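# Slide the reel fully onto the scanner glass

## Task

The reel currently rests partly over the rim of the scanner's glass. Reposition it so that it sits entirely flat on the glass, with the same face upward as before. It must stay there without the robot holding it. Finally, release it and withdraw the grippers.

## Robot and tools

Robot: two arms, left_arm and right_arm, each ending in a parallel two-finger gripper. Poses in results and commands share one scene frame. Its origin is on the table surface midway between the arms, +z points up, +x points out across the table, and left_arm sits on the +y side. The names left and right are arm labels, not image sides. A gripper's fingers extend along its own +z axis and close along its own y axis. end_effector_position is the point between the finger pads, roughly 1 cm short of the tips. Reported hand positions can be slightly wrong, more so at long reach. Motions often stop a centimetre or more from the command, usually low.

Row format, used by every moving tool: 16 numbers covering both arms, even if only one moves. The first 8 are left_arm: x, y, z, qw, qx, qy, qz, opening. The next 8 are right_arm in the same order. x, y, z are an absolute target in metres in the scene frame. The quaternion is an absolute orientation, w first, in the scene frame. Opening runs from -1 (closed) to +1 (fully open, 0.094 m). To hold an arm still, repeat its last reported position and quaternion with the desired opening. To keep a gripper's orientation, resend the identical quaternion each time rather than copying the drifting reported one.

execute_actions(actions): a list of up to 15 actions, run in order. Each action is a table of up to 15 rows. Each row is held for one control step of 1/30 s. A table with fewer rows repeats its final row for the rest of the 15 steps. An empty list just returns the current state and images. Any target more than 0.6 m from that gripper's current position, measured along any of its own axes, gets the action refused for both arms. A malformed action, or a first action failing this check, rejects the entire call with no motion. At each step the commanded pose is clamped to within 70 mm and 16 degrees of the measured pose. Damped inverse kinematics favours position over orientation. So a distant target needs several actions, and the arm never travels past its last clamped pose.

move(target, speed, blocking): target is one 16-number row of absolute poses and openings. Each gripper follows a straight path to its pose, turning the shorter way. Both paths finish together after 0.5 to 10 s; beyond 10 s they halt short. speed is the top path speed in m/s, 0.002 to 0.5, default 0.25; rotation is capped at twice that in rad/s. Openings are applied when the move begins. Paths ignore obstacles and the other arm. Faster moves, and targets set deeper past a contact, press harder. Grippers lag and may overshoot the speed, especially with the arm nearly straight. The result adds a move: line with the ending: done, off_target, moving, held (a check blocked the last step) or fault. It also lists limits: paced means the pose was clipped; held means some steps were blocked, and the arm may then jump fast. Each gripper's distance from its pose is given; if only one arm is named, the other finished fine. With blocking=false the result comes after 0.5 s while motion continues. Other moves and execute_actions are then refused until wait or stop shows the end.

wait(seconds): 0 to 10; arms keep their last command and a running move continues, returning early when it ends. stop(): brakes a running move; it needs stopping distance, and fingers keep moving. zoom_image(camera, region): camera is cam_left_wrist or cam_right_wrist; region is [x0, y0, x1, y1] pixels of that 504x504 image, origin top-left, at most 504 by 504. finished_scene(scene): give the current scene number; it is final, so only call it once the reel rests stably and the grippers are clear. Between calls the robot keeps holding the last command.

Results: a state line per arm with position and quaternion, Hand target lines (the pose each arm is now driven toward), Joint positions (last value is finger opening in metres), joint torques (offset, scaled and noisy), grip_measured (opening on the command scale, each gripper off by up to about 1 mm), and images from both wrist fisheye cameras with calibration (K, D, T_world_to_cam). A pose unreachable line means the clearance check altered or blocked that arm's command. FAULT lines mean an arm stopped. Joint ranges in rad: waist -2.880 to 2.880, shoulder 0.000 to 3.142, elbow 0.000 to 3.019, wrist pitch -1.693 to 1.571, wrist yaw -1.571 to 1.571, wrist roll -2.094 to 2.094.

Gripping: command an opening about 0.03 below grip_measured for a firm hold, less for a lighter one. Pads push about 50 to 62 N, less on thin parts under about 2 mm. Holding loads heats motors: MOTOR HOT appears at 85 °C, and at 100 °C an OVER-TEMPERATURE FAULT drops that arm.

Avoid: anything falling or being pushed off the table, which fails the job; letting the arms collide or press each other; dropping the reel, slamming, or pushing very hard. Occasional external tugs or pushes may disturb the reel. Prefer smooth, economical motion.

Each tool is called after "Emit:" as name(argument=value, ...) on one line, values as JSON.

## Session

Emit:
execute_actions(actions=[])

Scene clock: 0.00 s.
left_arm: end_effector_position=(+0.2663, +0.4887, +0.1115) grip_measured=+1.000 end_effector_quat_wxyz=(+0.026, +0.924, -0.204, +0.322) | right_arm: end_effector_position=(+0.3008, -0.4185, +0.2913) grip_measured=+1.000 end_effector_quat_wxyz=(+0.525, -0.332, +0.760, -0.189)
Joint positions: left_arm=[ 0.981  1.039  0.568 -0.792  0.591 -1.953  0.094] | right_arm=[-0.42   0.311  0.519 -0.681 -0.599 -1.038  0.094]
Joint velocities: left_arm=[-0.005 -0.024  0.002 -0.022  0.007 -0.037  0.   ] | right_arm=[-0.015  0.005  0.002 -0.002  0.037 -0.007  0.   ]
Joint torques (N m, as the arm reports them, + toward a larger angle): no reading
Motor temperatures (°C, as the motors report them): left_arm=[29 27 30 31 31 28] | right_arm=[31 30 27 29 30 31]
Hand target (left_arm): +0.272, +0.495, +0.119; +0.018, +0.922, -0.206, +0.326
Hand target (right_arm): +0.302, -0.419, +0.311; +0.534, -0.334, +0.750, -0.202

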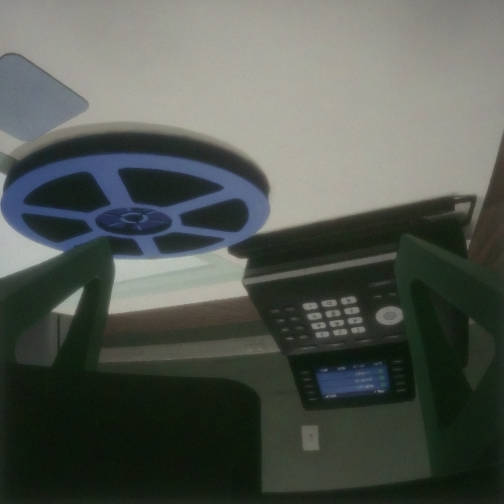

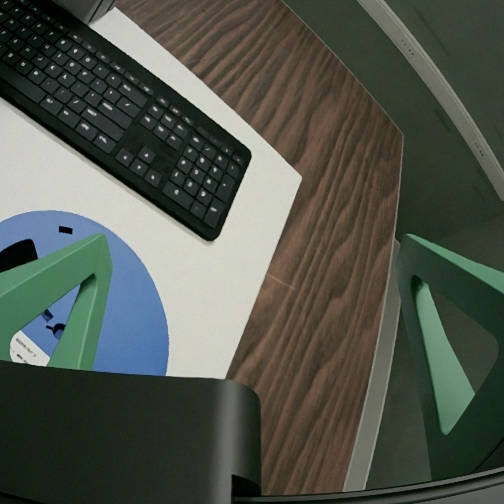

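Emit:
move(target=[0.35,0.2,0.45,0,1,0,0,1,0.35,-0.25,0.45,0,1,0,0,1])

Scene clock: 8.13 s.
left_arm: end_effector_position=(+0.3463, +0.2042, +0.4316) grip_measured=+1.000 end_effector_quat_wxyz=(+0.194, +0.779, -0.548, +0.236) | right_arm: end_effector_position=(+0.3484, -0.2524, +0.4243) grip_measured=+1.000 end_effector_quat_wxyz=(-0.027, +0.930, -0.307, +0.198)
Joint positions: left_arm=[ 0.038  1.195  1.557 -1.684  0.575 -2.083  0.094] | right_arm=[ 0.636  1.066  1.492 -1.669  0.24  -2.076  0.094]
Joint velocities: left_arm=[-0.024 -0.005  0.007 -0.022 -0.022  0.037  0.   ] | right_arm=[-0.005 -0.005 -0.012 -0.007  0.051 -0.007  0.   ]
Joint torques (N m, as the arm reports them, + toward a larger angle): left_arm=[-0.24 -4.89 11.95 -0.08  0.26 -0.27] | right_arm=[ 2.1  -5.21 15.42 -0.12  0.14 -0.04]
Motor temperatures (°C, as the motors report them): left_arm=[29 28 34 31 31 28] | right_arm=[31 30 31 29 30 31]
Hand target (left_arm): +0.350, +0.200, +0.449; +0.189, +0.775, -0.552, +0.244
Hand target (right_arm): +0.350, -0.247, +0.447; -0.042, +0.929, -0.298, +0.215
Off the commanded pose (left_arm): 0.019 m, 78 deg; orientation clipped at the last step of the last action.
Off the commanded pose (right_arm): 0.026 m, 43 deg; orientation clipped at the last step of the last action.
joint sent to its limit (left arm) — the command would take joint 4 (wrist pitch) past its lower limit and joint 6 (wrist roll) past its lower limit, so those joints were sent only as far as their limits.
joint sent to its limit (right arm) — the command would take joint 4 (wrist pitch) past its lower limit and joint 6 (wrist roll) past its lower limit, so those joints were sent only as far as their limits.
move: off_target (left_arm, right_arm); limits=paced
camera_calibration (this result's frames):
cam_left_wrist: T_world_to_cam=[[0.942709, 0.33059, -0.0448314, -0.37364], [0.144961, -0.284874, 0.947541, -0.396278], [0.300477, -0.899754, -0.316476, 0.340554], [0, 0, 0, 1]] pos_world=[0.307351, 0.317047, 0.466515]
cam_right_wrist: T_world_to_cam=[[0.566778, 0.805561, 0.172722, -0.0690203], [0.372801, -0.437724, 0.818179, -0.582642], [0.734698, -0.399335, -0.548407, -0.00239887], [0, 0, 0, 1]] pos_world=[0.258091, -0.200394, 0.487311]

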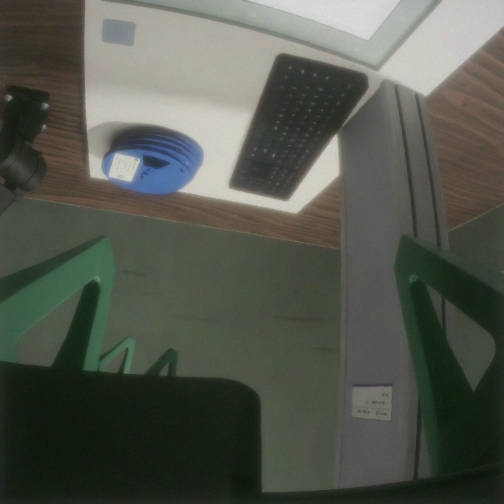

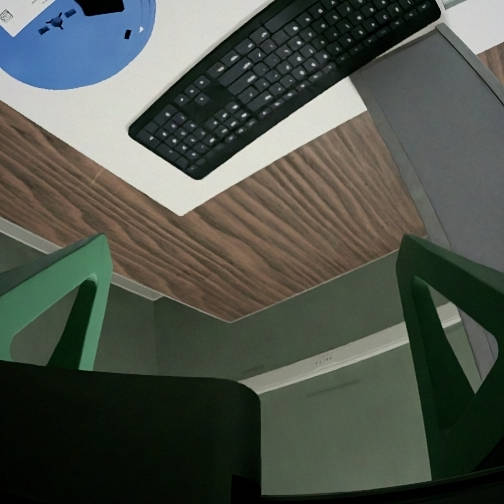

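Emit:
move(target=[0.3,0.2,0.4,0,0,1,0,1,0.3,-0.25,0.4,0,0,1,0,1])

Scene clock: 16.83 s.
left_arm: end_effector_position=(+0.3097, +0.1998, +0.4051) grip_measured=+1.000 end_effector_quat_wxyz=(+0.121, -0.010, +0.991, -0.054) | right_arm: end_effector_position=(+0.3033, -0.2449, +0.3994) grip_measured=+1.000 end_effector_quat_wxyz=(+0.145, -0.017, +0.988, +0.059)
Joint positions: left_arm=[-0.266  1.118  1.498 -1.684  0.004 -0.419  0.094] | right_arm=[ 0.59   0.963  1.375 -1.669  0.004  0.387  0.094]
Joint velocities: left_arm=[-0.005 -0.005 -0.007 -0.027  0.007  0.022  0.   ] | right_arm=[ 0.005  0.005  0.002 -0.002 -0.022  0.007  0.   ]
Joint torques (N m, as the arm reports them, + toward a larger angle): left_arm=[-0.43 -5.63  7.   -0.05 -0.1  -0.04] | right_arm=[-0.55 -4.98  9.43 -0.11 -0.1   0.15]
Motor temperatures (°C, as the motors report them): left_arm=[29 28 34 31 31 28] | right_arm=[31 31 32 29 30 31]
Hand target (left_arm): +0.301, +0.200, +0.400; +0.111, -0.000, +0.993, -0.049
Hand target (right_arm): +0.300, -0.250, +0.400; +0.144, -0.003, +0.988, +0.061
Off the commanded pose (left_arm): 0.011 m, 15 deg.
Off the commanded pose (right_arm): 0.006 m, 18 deg; orientation clipped at the last step of the last action.
joint sent to its limit (left arm) — the command would take joint 4 (wrist pitch) past its lower limit, so that joint was sent only as far as its limit.
joint sent to its limit (right arm) — the command would take joint 4 (wrist pitch) past its lower limit, so that joint was sent only as far as its limit.
move: off_target (left_arm, right_arm); limits=paced
camera_calibration (this result's frames):
cam_left_wrist: T_world_to_cam=[[0.0130861, -0.993317, 0.114675, 0.14887], [-0.92674, 0.0310165, 0.374422, 0.133836], [-0.375476, -0.111173, -0.92014, 0.635506], [0, 0, 0, 1]] pos_world=[0.3607, 0.214375, 0.517572]
cam_right_wrist: T_world_to_cam=[[0.0443592, -0.992231, -0.11623, -0.211664], [-0.945776, -0.0791837, 0.315021, 0.146568], [-0.321777, 0.095953, -0.941941, 0.61895], [0, 0, 0, 1]] pos_world=[0.347173, -0.257804, 0.512241]

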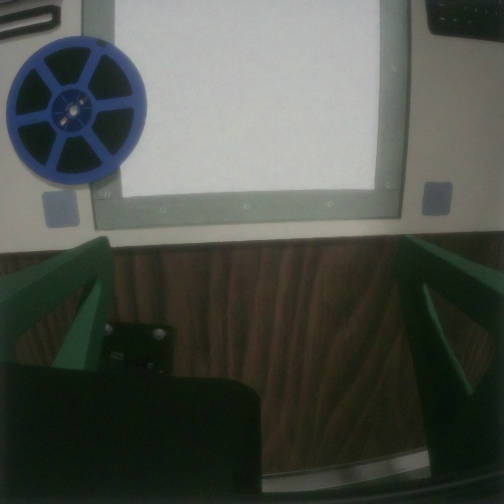

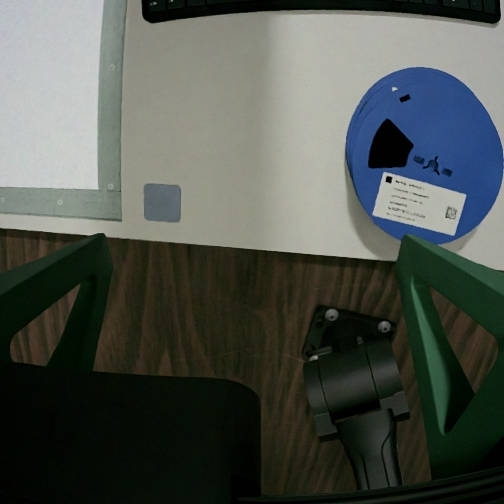

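Emit:
move(target=[0.3,0.36,0.3,0,0,1,0,1,0.3,-0.25,0.4,0,0,1,0,1])

Scene clock: 29.97 s.
left_arm: end_effector_position=(+0.3019, +0.3600, +0.3076) grip_measured=+1.000 end_effector_quat_wxyz=(+0.012, -0.005, +1.000, +0.001) | right_arm: end_effector_position=(+0.3034, -0.2451, +0.3994) grip_measured=+1.000 end_effector_quat_wxyz=(+0.144, -0.014, +0.988, +0.060)
Joint positions: left_arm=[ 0.228  1.124  1.261 -1.684  0.     0.087  0.094] | right_arm=[ 0.589  0.963  1.375 -1.669  0.004  0.391  0.094]
Joint velocities: left_arm=[-0.015 -0.005  0.007 -0.007  0.066  0.022  0.   ] | right_arm=[-0.005  0.015  0.017 -0.007 -0.022 -0.037  0.   ]
Joint torques (N m, as the arm reports them, + toward a larger angle): left_arm=[ 0.82 -4.63  7.22  0.05 -0.03 -0.1 ] | right_arm=[-0.53 -4.99  9.31 -0.1  -0.08  0.16]
Motor temperatures (°C, as the motors report them): left_arm=[29 28 34 31 31 28] | right_arm=[31 31 31 29 30 31]
Hand target (left_arm): +0.299, +0.360, +0.300; -0.003, +0.001, +1.000, +0.000
Hand target (right_arm): +0.300, -0.250, +0.399; +0.143, -0.002, +0.988, +0.060
Off the commanded pose (left_arm): 0.008 m, 1 deg.
Off the commanded pose (right_arm): 0.006 m, 18 deg; orientation clipped at the last step of the last action.
joint sent to its limit (right arm) — the command would take joint 4 (wrist pitch) past its lower limit, so that joint was sent only as far as its limit.
move: off_target (right_arm); limits=paced
camera_calibration (this result's frames):
cam_left_wrist: T_world_to_cam=[[0.0157507, -0.999875, 0.000990104, 0.355789], [-0.822194, -0.0123883, 0.569072, 0.0823925], [-0.568989, -0.00977737, -0.822287, 0.552555], [0, 0, 0, 1]] pos_world=[0.376537, 0.362168, 0.407119]
cam_right_wrist: T_world_to_cam=[[0.0396816, -0.992248, -0.117767, -0.209777], [-0.945925, -0.0752782, 0.315529, 0.147415], [-0.321948, 0.098878, -0.94158, 0.619607], [0, 0, 0, 1]] pos_world=[0.347249, -0.258319, 0.512191]

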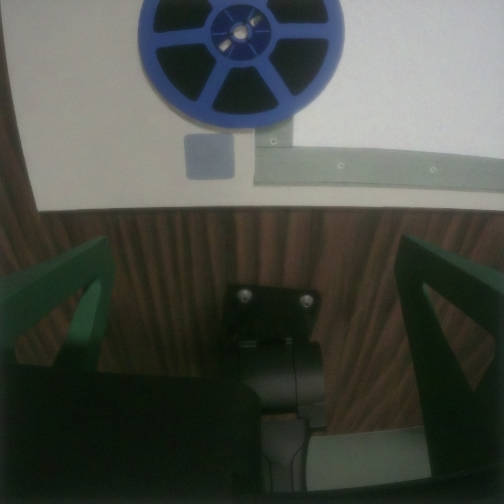

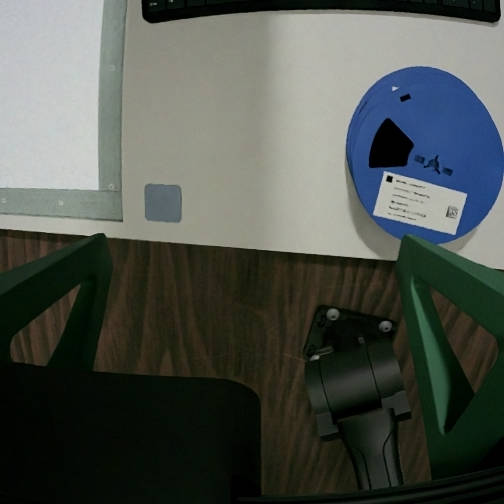

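Emit:
move(target=[0.352,0.49,0.1,0,0,1,0,-1,0.3,-0.25,0.4,0,0,1,0,1])

Scene clock: 37.57 s.
left_arm: end_effector_position=(+0.3527, +0.4891, +0.1030) grip_measured=-0.989 end_effector_quat_wxyz=(-0.006, -0.004, +1.000, -0.003) | right_arm: end_effector_position=(+0.3034, -0.2450, +0.3994) grip_measured=+1.000 end_effector_quat_wxyz=(+0.144, -0.014, +0.988, +0.060)
Joint positions: left_arm=[ 0.554  1.456  1.007 -1.135  0.     0.414  0.001] | right_arm=[ 0.589  0.963  1.375 -1.669  0.004  0.391  0.094]
Joint velocities: left_arm=[-0.005 -0.005 -0.002  0.027  0.007 -0.037 -0.001] | right_arm=[ 0.005  0.005  0.002  0.002  0.066 -0.022  0.   ]
Joint torques (N m, as the arm reports them, + toward a larger angle): left_arm=[  0.57 -10.05   6.72   0.96   0.05  -0.04] | right_arm=[-0.45 -5.03  9.32 -0.11 -0.09  0.16]
Motor temperatures (°C, as the motors report them): left_arm=[29 28 34 31 31 28] | right_arm=[31 31 31 29 30 31]
Hand target (left_arm): +0.352, +0.491, +0.100; -0.002, +0.000, +1.000, -0.000
Hand target (right_arm): +0.300, -0.250, +0.399; +0.143, -0.002, +0.988, +0.061
Off the commanded pose (left_arm): 0.003 m, 1 deg.
Off the commanded pose (right_arm): 0.006 m, 18 deg; orientation clipped at the last step of the last action.
joint sent to its limit (right arm) — the command would take joint 4 (wrist pitch) past its lower limit, so that joint was sent only as far as its limit.
move: off_target (right_arm); limits=paced
camera_calibration (this result's frames):
cam_left_wrist: T_world_to_cam=[[0.0139536, -0.99987, 0.00802095, 0.484208], [-0.801587, -0.00639061, 0.597844, 0.228983], [-0.597715, -0.0147716, -0.801572, 0.42484], [0, 0, 0, 1]] pos_world=[0.430727, 0.491884, 0.19976]
cam_right_wrist: T_world_to_cam=[[0.0394155, -0.992206, -0.118211, -0.209448], [-0.945882, -0.0751851, 0.31568, 0.147344], [-0.322107, 0.0993706, -0.941474, 0.619719], [0, 0, 0, 1]] pos_world=[0.347241, -0.258319, 0.512177]

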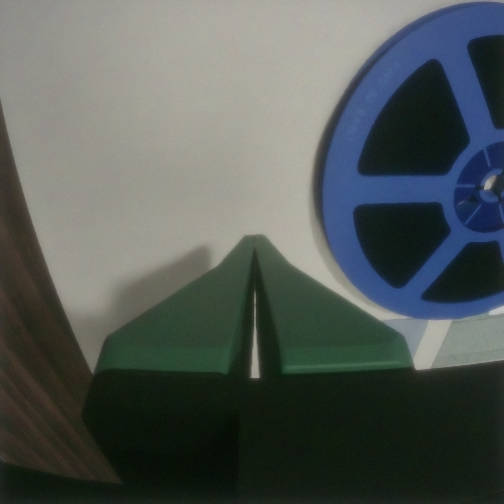

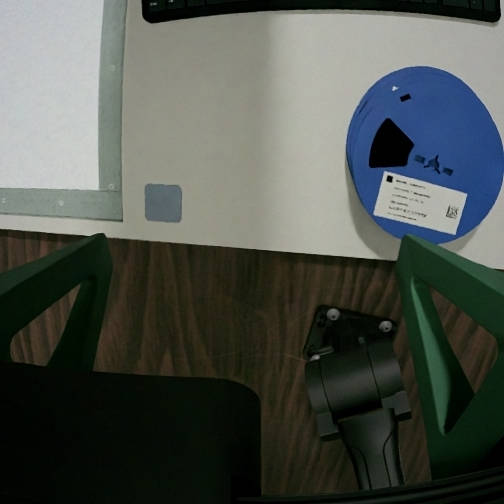

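Emit:
move(target=[0.352,0.49,0.02,0,0,1,0,-1,0.3,-0.25,0.4,0,0,1,0,1], speed=0.05)

Scene clock: 45.00 s.
left_arm: end_effector_position=(+0.3578, +0.4914, +0.0418) grip_measured=-0.989 end_effector_quat_wxyz=(+0.010, -0.002, +1.000, +0.004) | right_arm: end_effector_position=(+0.3034, -0.2450, +0.3994) grip_measured=+1.000 end_effector_quat_wxyz=(+0.144, -0.014, +0.988, +0.060)
Joint positions: left_arm=[ 0.554  1.538  0.913 -0.923  0.     0.417  0.001] | right_arm=[ 0.589  0.963  1.375 -1.669  0.004  0.392  0.094]
Joint velocities: left_arm=[-0.005 -0.015  0.002  0.002  0.007  0.037 -0.   ] | right_arm=[ 0.005 -0.015 -0.002 -0.012 -0.037  0.007  0.   ]
Joint torques (N m, as the arm reports them, + toward a larger angle): left_arm=[ 0.51 -8.38  4.92  1.88  0.11 -0.1 ] | right_arm=[-0.46 -4.92  9.34 -0.13 -0.07  0.14]
Motor temperatures (°C, as the motors report them): left_arm=[29 28 34 31 31 28] | right_arm=[31 31 31 29 30 31]
Hand target (left_arm): +0.352, +0.490, +0.021; -0.000, -0.000, +1.000, -0.000
Hand target (right_arm): +0.300, -0.250, +0.399; +0.143, -0.002, +0.988, +0.061
Off the commanded pose (left_arm): 0.023 m, 1 deg.
Off the commanded pose (right_arm): 0.006 m, 18 deg; orientation clipped at the last step of the last action.
joint sent to its limit (right arm) — the command would take joint 4 (wrist pitch) past its lower limit, so that joint was sent only as far as its limit.
move: off_target (left_arm, right_arm); limits=paced
camera_calibration (this result's frames):
cam_left_wrist: T_world_to_cam=[[0.0112499, -0.999919, -0.0059431, 0.488524], [-0.82034, -0.0126277, 0.571737, 0.280574], [-0.571766, -0.00155665, -0.820415, 0.363969], [0, 0, 0, 1]] pos_world=[0.432775, 0.492594, 0.141094]
cam_right_wrist: T_world_to_cam=[[0.0386844, -0.992209, -0.118429, -0.20914], [-0.945907, -0.074567, 0.315752, 0.147474], [-0.322123, 0.0998079, -0.941422, 0.61981], [0, 0, 0, 1]] pos_world=[0.347242, -0.258375, 0.51217]

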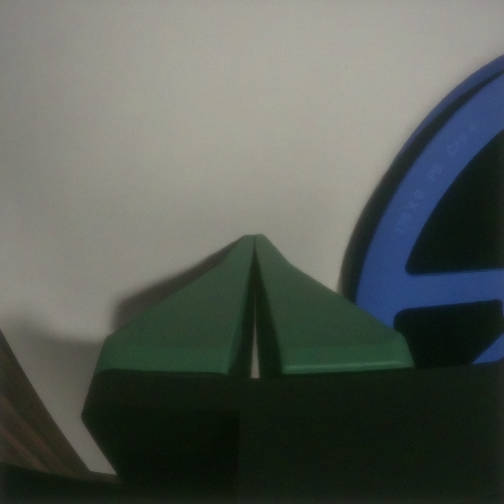

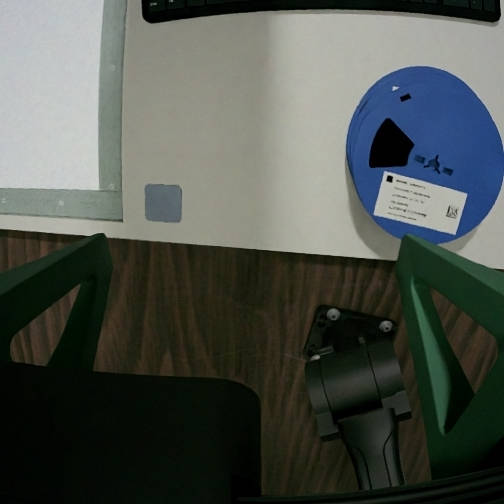

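Surface contact at z≈0.042. Push at z=0.047.

Emit:
move(target=[0.352,0.25,0.047,0,0,1,0,-1,0.3,-0.25,0.4,0,0,1,0,1], speed=0.08)

Scene clock: 53.70 s.
left_arm: end_effector_position=(+0.3545, +0.2513, +0.0464) grip_measured=-0.989 end_effector_quat_wxyz=(+0.011, +0.003, +1.000, -0.001) | right_arm: end_effector_position=(+0.3034, -0.2450, +0.3994) grip_measured=+1.000 end_effector_quat_wxyz=(+0.144, -0.014, +0.988, +0.060)
Joint positions: left_arm=[-0.09   1.461  0.84  -0.928 -0.003 -0.217  0.001] | right_arm=[ 0.589  0.963  1.375 -1.669  0.004  0.392  0.094]
Joint velocities: left_arm=[-0.015 -0.005 -0.012 -0.017 -0.066 -0.022  0.001] | right_arm=[ 0.005 -0.005 -0.007 -0.012 -0.022 -0.066  0.   ]
Joint torques (N m, as the arm reports them, + toward a larger angle): left_arm=[ 0.53 -8.95  7.68 -0.33  0.06 -0.23] | right_arm=[-0.39 -5.12  9.31 -0.12 -0.08  0.16]
Motor temperatures (°C, as the motors report them): left_arm=[29 28 34 31 31 28] | right_arm=[31 31 31 29 30 31]
Hand target (left_arm): +0.355, +0.248, +0.047; +0.004, +0.000, +1.000, -0.000
Hand target (right_arm): +0.300, -0.250, +0.399; +0.143, -0.002, +0.988, +0.061
Off the commanded pose (left_arm): 0.003 m, 1 deg.
Off the commanded pose (right_arm): 0.006 m, 18 deg; orientation clipped at the last step of the last action.
joint sent to its limit (right arm) — the command would take joint 4 (wrist pitch) past its lower limit, so that joint was sent only as far as its limit.
move: off_target (right_arm); limits=paced
camera_calibration (this result's frames):
cam_left_wrist: T_world_to_cam=[[0.00163868, -0.999989, 0.00444569, 0.251412], [-0.821569, 0.00118825, 0.570108, 0.269198], [-0.570107, -0.00458666, -0.821558, 0.365653], [0, 0, 0, 1]] pos_world=[0.429214, 0.252766, 0.145816]
cam_right_wrist: T_world_to_cam=[[0.0386844, -0.992209, -0.118429, -0.20914], [-0.945907, -0.074567, 0.315752, 0.147474], [-0.322123, 0.0998079, -0.941422, 0.61981], [0, 0, 0, 1]] pos_world=[0.347242, -0.258375, 0.51217]

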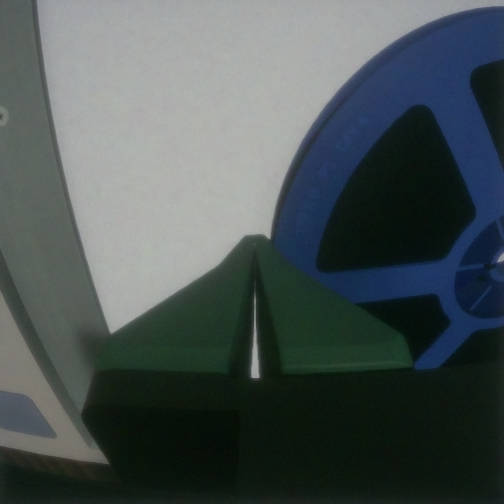

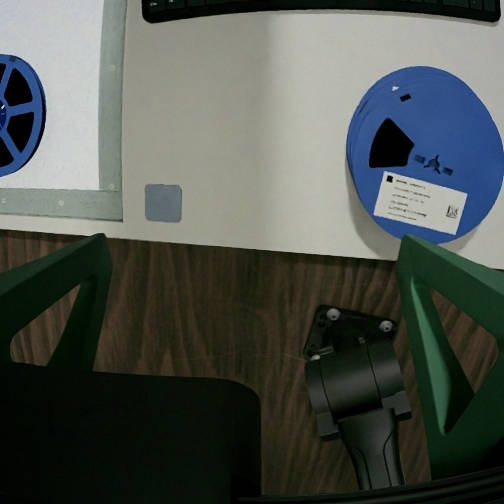

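Emit:
move(target=[0.3,0.2,0.4,0,0,1,0,-1,0.3,-0.25,0.4,0,0,1,0,1])

Scene clock: 59.50 s.
left_arm: end_effector_position=(+0.2958, +0.2043, +0.3877) grip_measured=-0.989 end_effector_quat_wxyz=(+0.108, -0.000, +0.993, -0.045) | right_arm: end_effector_position=(+0.3034, -0.2450, +0.3994) grip_measured=+1.000 end_effector_quat_wxyz=(+0.144, -0.014, +0.988, +0.060)
Joint positions: left_arm=[-0.272  1.088  1.433 -1.683 -0.002 -0.404  0.001] | right_arm=[ 0.589  0.963  1.375 -1.669  0.004  0.392  0.094]
Joint velocities: left_arm=[ 0.005  0.005 -0.007 -0.012  0.022  0.051  0.   ] | right_arm=[-0.015 -0.024  0.007  0.012 -0.051 -0.037  0.   ]
Joint torques (N m, as the arm reports them, + toward a larger angle): left_arm=[ 1.1  -4.35 10.74 -0.1   0.05 -0.2 ] | right_arm=[-0.47 -4.95  9.31 -0.14 -0.08  0.15]
Motor temperatures (°C, as the motors report them): left_arm=[29 28 35 31 31 28] | right_arm=[31 31 31 29 30 31]
Hand target (left_arm): +0.297, +0.201, +0.400; +0.112, -0.001, +0.993, -0.048
Hand target (right_arm): +0.300, -0.250, +0.399; +0.143, -0.002, +0.988, +0.061
Off the commanded pose (left_arm): 0.014 m, 13 deg.
Off the commanded pose (right_arm): 0.006 m, 18 deg; orientation clipped at the last step of the last action.
joint sent to its limit (left arm) — the command would take joint 4 (wrist pitch) past its lower limit, so that joint was sent only as far as its limit.
joint sent to its limit (right arm) — the command would take joint 4 (wrist pitch) past its lower limit, so that joint was sent only as far as its limit.
move: off_target (left_arm, right_arm); limits=paced
camera_calibration (this result's frames):
cam_left_wrist: T_world_to_cam=[[-0.00359928, -0.995594, 0.0936985, 0.169093], [-0.915687, 0.0409371, 0.399803, 0.112219], [-0.401877, -0.0843594, -0.9118, 0.613954], [0, 0, 0, 1]] pos_world=[0.3501, 0.215547, 0.499094]
cam_right_wrist: T_world_to_cam=[[0.0386844, -0.992209, -0.118429, -0.20914], [-0.945907, -0.074567, 0.315752, 0.147474], [-0.322123, 0.0998079, -0.941422, 0.61981], [0, 0, 0, 1]] pos_world=[0.347242, -0.258375, 0.51217]

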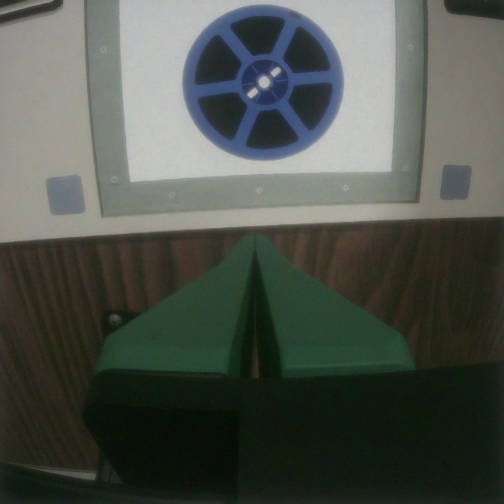

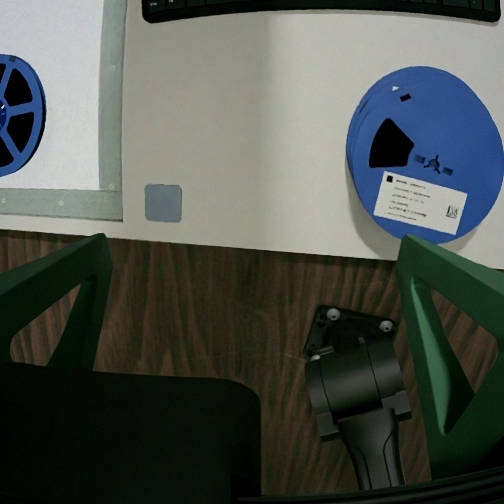

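Emit:
finished_scene(scene=1)

The scene is finished: the task was done.


## Next scene

The same job, from a new start.

Emit:
move(target=[0.3,0.2,0.4,0,0,1,0,-1,0.3,-0.25,0.4,0,0,1,0,-1])

Scene clock: 4.30 s.
left_arm: end_effector_position=(+0.3056, +0.2002, +0.4082) grip_measured=-0.989 end_effector_quat_wxyz=(+0.127, +0.001, +0.991, -0.052) | right_arm: end_effector_position=(+0.2984, -0.2495, +0.3750) grip_measured=-0.995 end_effector_quat_wxyz=(+0.114, -0.000, +0.992, +0.059)
Joint positions: left_arm=[-0.274  1.106  1.496 -1.685 -0.005 -0.403  0.001] | right_arm=[ 0.568  0.959  1.315 -1.67  -0.019  0.401  0.   ]
Joint velocities: left_arm=[-0.005  0.005  0.017 -0.012  0.022 -0.037  0.001] | right_arm=[-0.015 -0.015  0.002 -0.007 -0.022  0.066 -0.   ]
Joint torques (N m, as the arm reports them, + toward a larger angle): left_arm=[ 0.47 -5.18  6.72  0.16  0.12 -0.16] | right_arm=[ 1.62 -3.61 15.92 -0.11 -0.11  0.18]
Motor temperatures (°C, as the motors report them): left_arm=[29 28 32 31 31 28] | right_arm=[31 31 30 29 30 31]
Hand target (left_arm): +0.299, +0.200, +0.399; +0.110, -0.001, +0.993, -0.047
Hand target (right_arm): +0.300, -0.245, +0.401; +0.139, +0.001, +0.988, +0.072
Off the commanded pose (left_arm): 0.010 m, 16 deg.
Off the commanded pose (right_arm): 0.025 m, 15 deg.
joint sent to its limit (left arm) — the command would take joint 4 (wrist pitch) past its lower limit, so that joint was sent only as far as its limit.
joint sent to its limit (right arm) — the command would take joint 4 (wrist pitch) past its lower limit, so that joint was sent only as far as its limit.
move: off_target (left_arm, right_arm); limits=paced
camera_calibration (this result's frames):
cam_left_wrist: T_world_to_cam=[[-0.00982011, -0.994228, 0.106837, 0.159324], [-0.930785, 0.0481343, 0.362383, 0.131638], [-0.365434, -0.095884, -0.925886, 0.633076], [0, 0, 0, 1]] pos_world=[0.355439, 0.21277, 0.521431]
cam_right_wrist: T_world_to_cam=[[0.00777815, -0.992779, -0.119705, -0.206736], [-0.926036, -0.0523254, 0.373792, 0.127956], [-0.377356, 0.107944, -0.919756, 0.606081], [0, 0, 0, 1]] pos_world=[0.348808, -0.263971, 0.48487]

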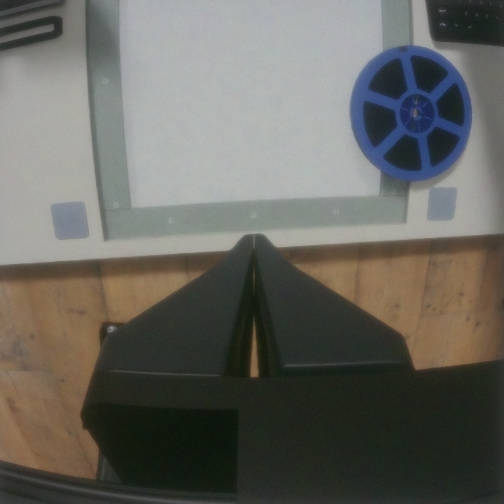

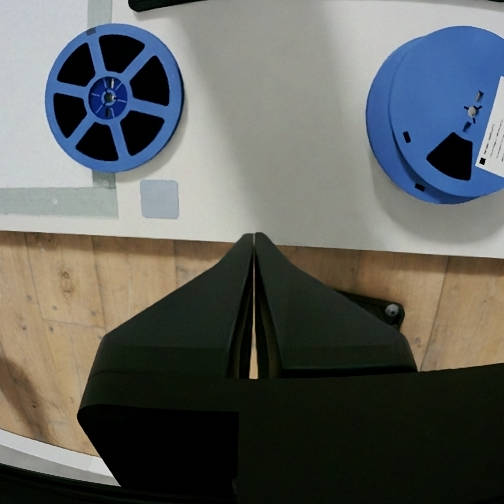

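Emit:
move(target=[0.3,0.2,0.4,0,0,1,0,-1,0.345,-0.165,0.09,0,0,1,0,-1])

Emit:
move(target=[0.3,0.2,0.4,0,0,1,0,-1,0.345,-0.165,0.025,0,0,1,0,-1], speed=0.05)

Scene clock: 13.57 s.
left_arm: end_effector_position=(+0.3055, +0.1999, +0.4082) grip_measured=-0.989 end_effector_quat_wxyz=(+0.127, +0.000, +0.991, -0.053) | right_arm: end_effector_position=(+0.3412, -0.1727, +0.0844) grip_measured=-0.995 end_effector_quat_wxyz=(-0.011, +0.001, +1.000, -0.008)
Joint positions: left_arm=[-0.274  1.106  1.496 -1.685 -0.003 -0.405  0.001] | right_arm=[ 0.731  1.408  0.902 -1.093  0.002  0.566  0.   ]
Joint velocities: left_arm=[-0.015 -0.005  0.002  0.002  0.007 -0.007  0.   ] | right_arm=[-0.005  0.005 -0.007  0.007 -0.051  0.007 -0.   ]
Joint torques (N m, as the arm reports them, + toward a larger angle): left_arm=[ 0.22 -4.84  6.85  0.02  0.1  -0.21] | right_arm=[  1.77 -11.23   8.99  -0.03  -0.06   0.17]
Motor temperatures (°C, as the motors report them): left_arm=[29 28 33 31 31 28] | right_arm=[31 31 33 29 30 31]
Hand target (left_arm): +0.300, +0.200, +0.399; +0.110, +0.001, +0.993, -0.047
Hand target (right_arm): +0.342, -0.167, +0.089; -0.001, +0.002, +1.000, -0.001
Off the commanded pose (left_arm): 0.010 m, 16 deg.
Off the commanded pose (right_arm): 0.010 m, 2 deg.
joint sent to its limit (left arm) — the command would take joint 4 (wrist pitch) past its lower limit, so that joint was sent only as far as its limit.
move: off_target (left_arm)
camera_calibration (this result's frames):
cam_left_wrist: T_world_to_cam=[[-0.00758648, -0.994029, 0.108854, 0.157538], [-0.930577, 0.0468629, 0.363085, 0.131458], [-0.366018, -0.0985427, -0.925376, 0.633516], [0, 0, 0, 1]] pos_world=[0.355405, 0.212865, 0.521362]
cam_right_wrist: T_world_to_cam=[[-0.00930778, -0.999845, 0.0149277, -0.172306], [-0.802877, 0.0163712, 0.59592, 0.231343], [-0.596072, -0.0064384, -0.802905, 0.391703], [0, 0, 0, 1]] pos_world=[0.417619, -0.173545, 0.17921]

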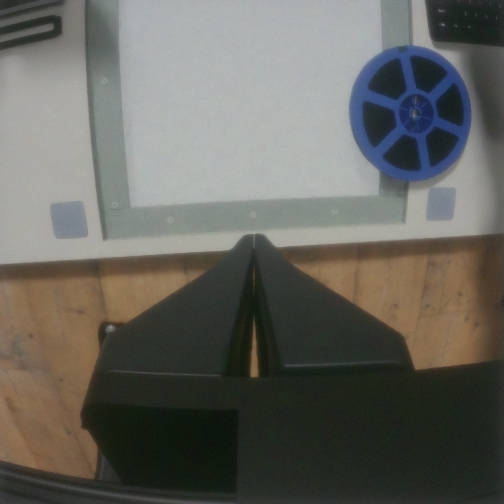

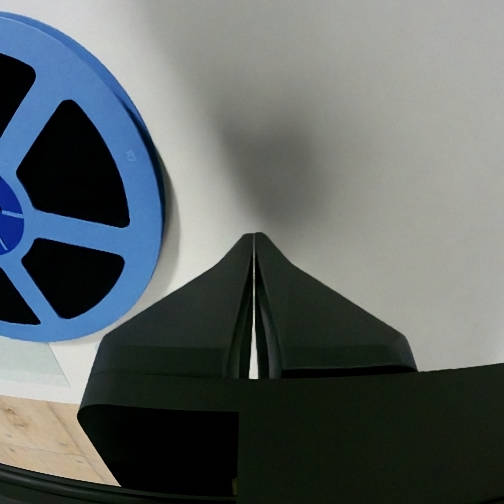

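Scene clock: 16.57 s.
left_arm: end_effector_position=(+0.3055, +0.1999, +0.4082) grip_measured=-0.989 end_effector_quat_wxyz=(+0.127, +0.000, +0.991, -0.053) | right_arm: end_effector_position=(+0.3481, -0.1682, +0.0354) grip_measured=-0.995 end_effector_quat_wxyz=(+0.003, +0.001, +1.000, +0.001)
Joint positions: left_arm=[-0.274  1.106  1.496 -1.685 -0.003 -0.405  0.001] | right_arm=[ 0.731  1.487  0.834 -0.911  0.001  0.566  0.   ]
Joint velocities: left_arm=[-0.005  0.005  0.002 -0.002 -0.037 -0.007 -0.   ] | right_arm=[ 0.005 -0.005 -0.002 -0.002  0.007 -0.051  0.001]
Joint torques (N m, as the arm reports them, + toward a larger angle): left_arm=[ 0.1  -5.58  7.13  0.19  0.11 -0.17] | right_arm=[ 1.72 -8.64  6.95  0.5  -0.06  0.13]
Motor temperatures (°C, as the motors report them): left_arm=[29 28 34 31 31 28] | right_arm=[31 31 32 29 30 31]
Hand target (left_arm): +0.300, +0.200, +0.399; +0.110, +0.001, +0.993, -0.047
Hand target (right_arm): +0.344, -0.166, +0.026; -0.000, -0.000, +1.000, +0.000
Off the commanded pose (left_arm): 0.010 m, 16 deg.
Off the commanded pose (right_arm): 0.011 m, 0 deg.
joint sent to its limit (left arm) — the command would take joint 4 (wrist pitch) past its lower limit, so that joint was sent only as far as its limit.
move: off_target (left_arm, right_arm)
camera_calibration (this result's frames):
cam_left_wrist: T_world_to_cam=[[-0.00758648, -0.994029, 0.108854, 0.157538], [-0.930577, 0.0468629, 0.363085, 0.131458], [-0.366018, -0.0985427, -0.925376, 0.633516], [0, 0, 0, 1]] pos_world=[0.355405, 0.212865, 0.521362]
cam_right_wrist: T_world_to_cam=[[-0.00946846, -0.999946, -0.00419137, -0.166357], [-0.819911, 0.00536417, 0.572465, 0.270944], [-0.572412, 0.00885691, -0.819918, 0.351427], [0, 0, 0, 1]] pos_world=[0.421736, -0.170914, 0.132339]

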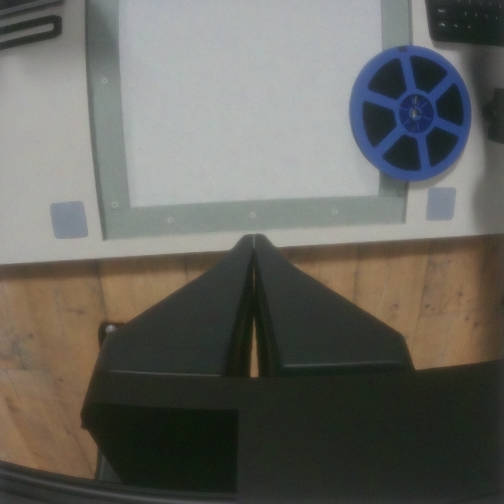

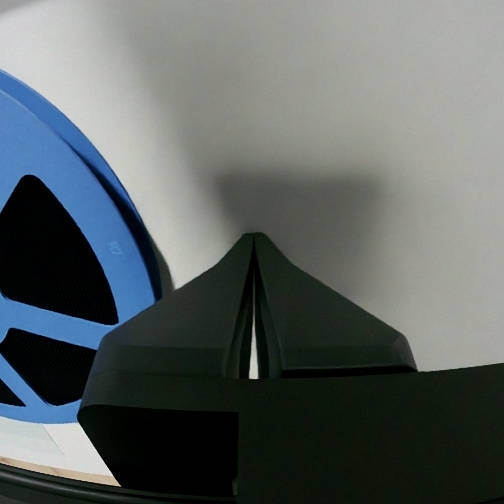

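Emit:
move(target=[0.3,0.2,0.4,0,0,1,0,-1,0.345,0.03,0.041,0,0,1,0,-1], speed=0.08)

Emit:
move(target=[0.3,0.2,0.4,0,0,1,0,-1,0.32,-0.2,0.3,0,0,1,0,-1])

Scene clock: 22.90 s.
left_arm: end_effector_position=(+0.3055, +0.1999, +0.4082) grip_measured=-0.989 end_effector_quat_wxyz=(+0.127, +0.000, +0.991, -0.053) | right_arm: end_effector_position=(+0.3412, +0.0121, +0.0365) grip_measured=-0.995 end_effector_quat_wxyz=(-0.005, +0.000, +1.000, -0.009)
Joint positions: left_arm=[-0.274  1.106  1.496 -1.685 -0.003 -0.405  0.001] | right_arm=[ 1.064  1.768  1.197 -1.02   0.002  0.896  0.   ]
Joint velocities: left_arm=[-0.005  0.005 -0.022 -0.027  0.007 -0.037 -0.   ] | right_arm=[ 0.015 -0.005  0.007  0.007  0.022 -0.007 -0.001]
Joint torques (N m, as the arm reports them, + toward a larger angle): left_arm=[ 0.52 -5.13  6.95  0.14  0.13 -0.15] | right_arm=[  2.06 -13.23  12.72  -0.6   -0.18   0.19]
Motor temperatures (°C, as the motors report them): left_arm=[29 28 34 31 31 28] | right_arm=[31 31 32 29 30 31]
Hand target (left_arm): +0.300, +0.200, +0.399; +0.110, +0.001, +0.993, -0.047
Hand target (right_arm): +0.344, +0.029, +0.041; -0.002, -0.000, +1.000, -0.001
Off the commanded pose (left_arm): 0.010 m, 16 deg.
Off the commanded pose (right_arm): 0.019 m, 1 deg.
joint sent to its limit (left arm) — the command would take joint 4 (wrist pitch) past its lower limit, so that joint was sent only as far as its limit.
move: off_target (left_arm, right_arm)
camera_calibration (this result's frames):
cam_left_wrist: T_world_to_cam=[[-0.00758648, -0.994029, 0.108854, 0.157538], [-0.930577, 0.0468629, 0.363085, 0.131458], [-0.366018, -0.0985427, -0.925376, 0.633516], [0, 0, 0, 1]] pos_world=[0.355405, 0.212865, 0.521362]
cam_right_wrist: T_world_to_cam=[[-0.00709831, -0.999857, 0.0153385, 0.0123309], [-0.809969, 0.0147443, 0.586288, 0.259686], [-0.58643, -0.00826204, -0.809957, 0.351361], [0, 0, 0, 1]] pos_world=[0.416474, 0.0114032, 0.132147]

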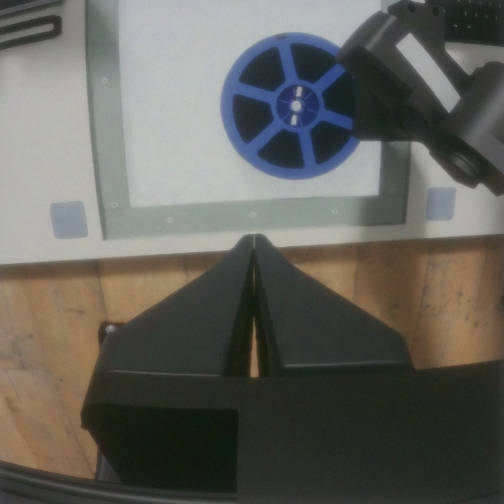

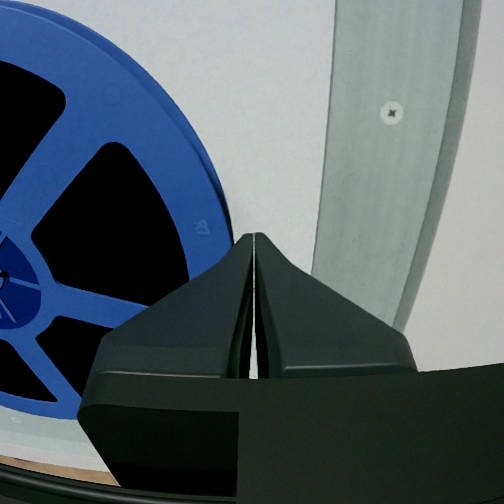

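Scene clock: 24.80 s.
left_arm: end_effector_position=(+0.3055, +0.1999, +0.4082) grip_measured=-0.989 end_effector_quat_wxyz=(+0.127, +0.000, +0.991, -0.053) | right_arm: end_effector_position=(+0.3126, -0.2008, +0.2823) grip_measured=-0.995 end_effector_quat_wxyz=(-0.012, +0.003, +1.000, -0.010)
Joint positions: left_arm=[-0.274  1.106  1.496 -1.685 -0.003 -0.405  0.001] | right_arm=[ 0.705  1.183  1.239 -1.657  0.004  0.542  0.   ]
Joint velocities: left_arm=[ 0.005 -0.015 -0.002 -0.012 -0.051  0.007 -0.001] | right_arm=[-0.005  0.005 -0.017  0.002  0.051  0.007  0.   ]
Joint torques (N m, as the arm reports them, + toward a larger angle): left_arm=[-0.02 -4.6   6.96  0.21  0.11 -0.16] | right_arm=[-0.28 -7.67 14.9  -0.73 -0.07 -0.1 ]
Motor temperatures (°C, as the motors report them): left_arm=[29 28 34 31 31 28] | right_arm=[31 31 33 29 30 31]
Hand target (left_arm): +0.300, +0.200, +0.399; +0.110, +0.001, +0.993, -0.047
Hand target (right_arm): +0.322, -0.198, +0.300; +0.003, +0.000, +1.000, +0.001
Off the commanded pose (left_arm): 0.010 m, 16 deg.
Off the commanded pose (right_arm): 0.019 m, 2 deg.
joint sent to its limit (left arm) — the command would take joint 4 (wrist pitch) past its lower limit, so that joint was sent only as far as its limit.
move: off_target (left_arm, right_arm)
camera_calibration (this result's frames):
cam_left_wrist: T_world_to_cam=[[-0.00758648, -0.994029, 0.108854, 0.157538], [-0.930577, 0.0468629, 0.363085, 0.131458], [-0.366018, -0.0985427, -0.925376, 0.633516], [0, 0, 0, 1]] pos_world=[0.355405, 0.212865, 0.521362]
cam_right_wrist: T_world_to_cam=[[-0.0115202, -0.99978, 0.0175306, -0.203711], [-0.802134, 0.0197076, 0.596819, 0.0911618], [-0.597033, -0.00718643, -0.802184, 0.533286], [0, 0, 0, 1]] pos_world=[0.389167, -0.201631, 0.376958]

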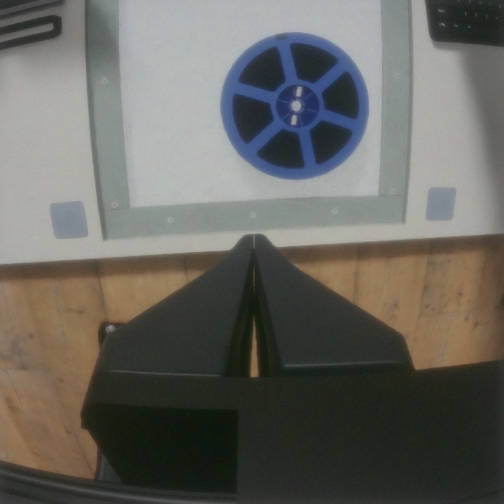

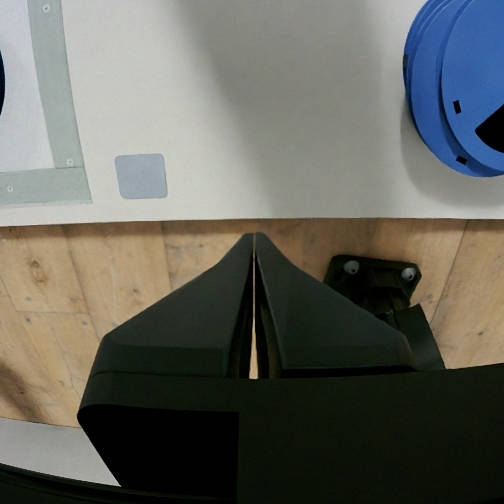

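The reel is fully on the glass.

Emit:
finished_scene(scene=2)

The scene is finished: the task was done.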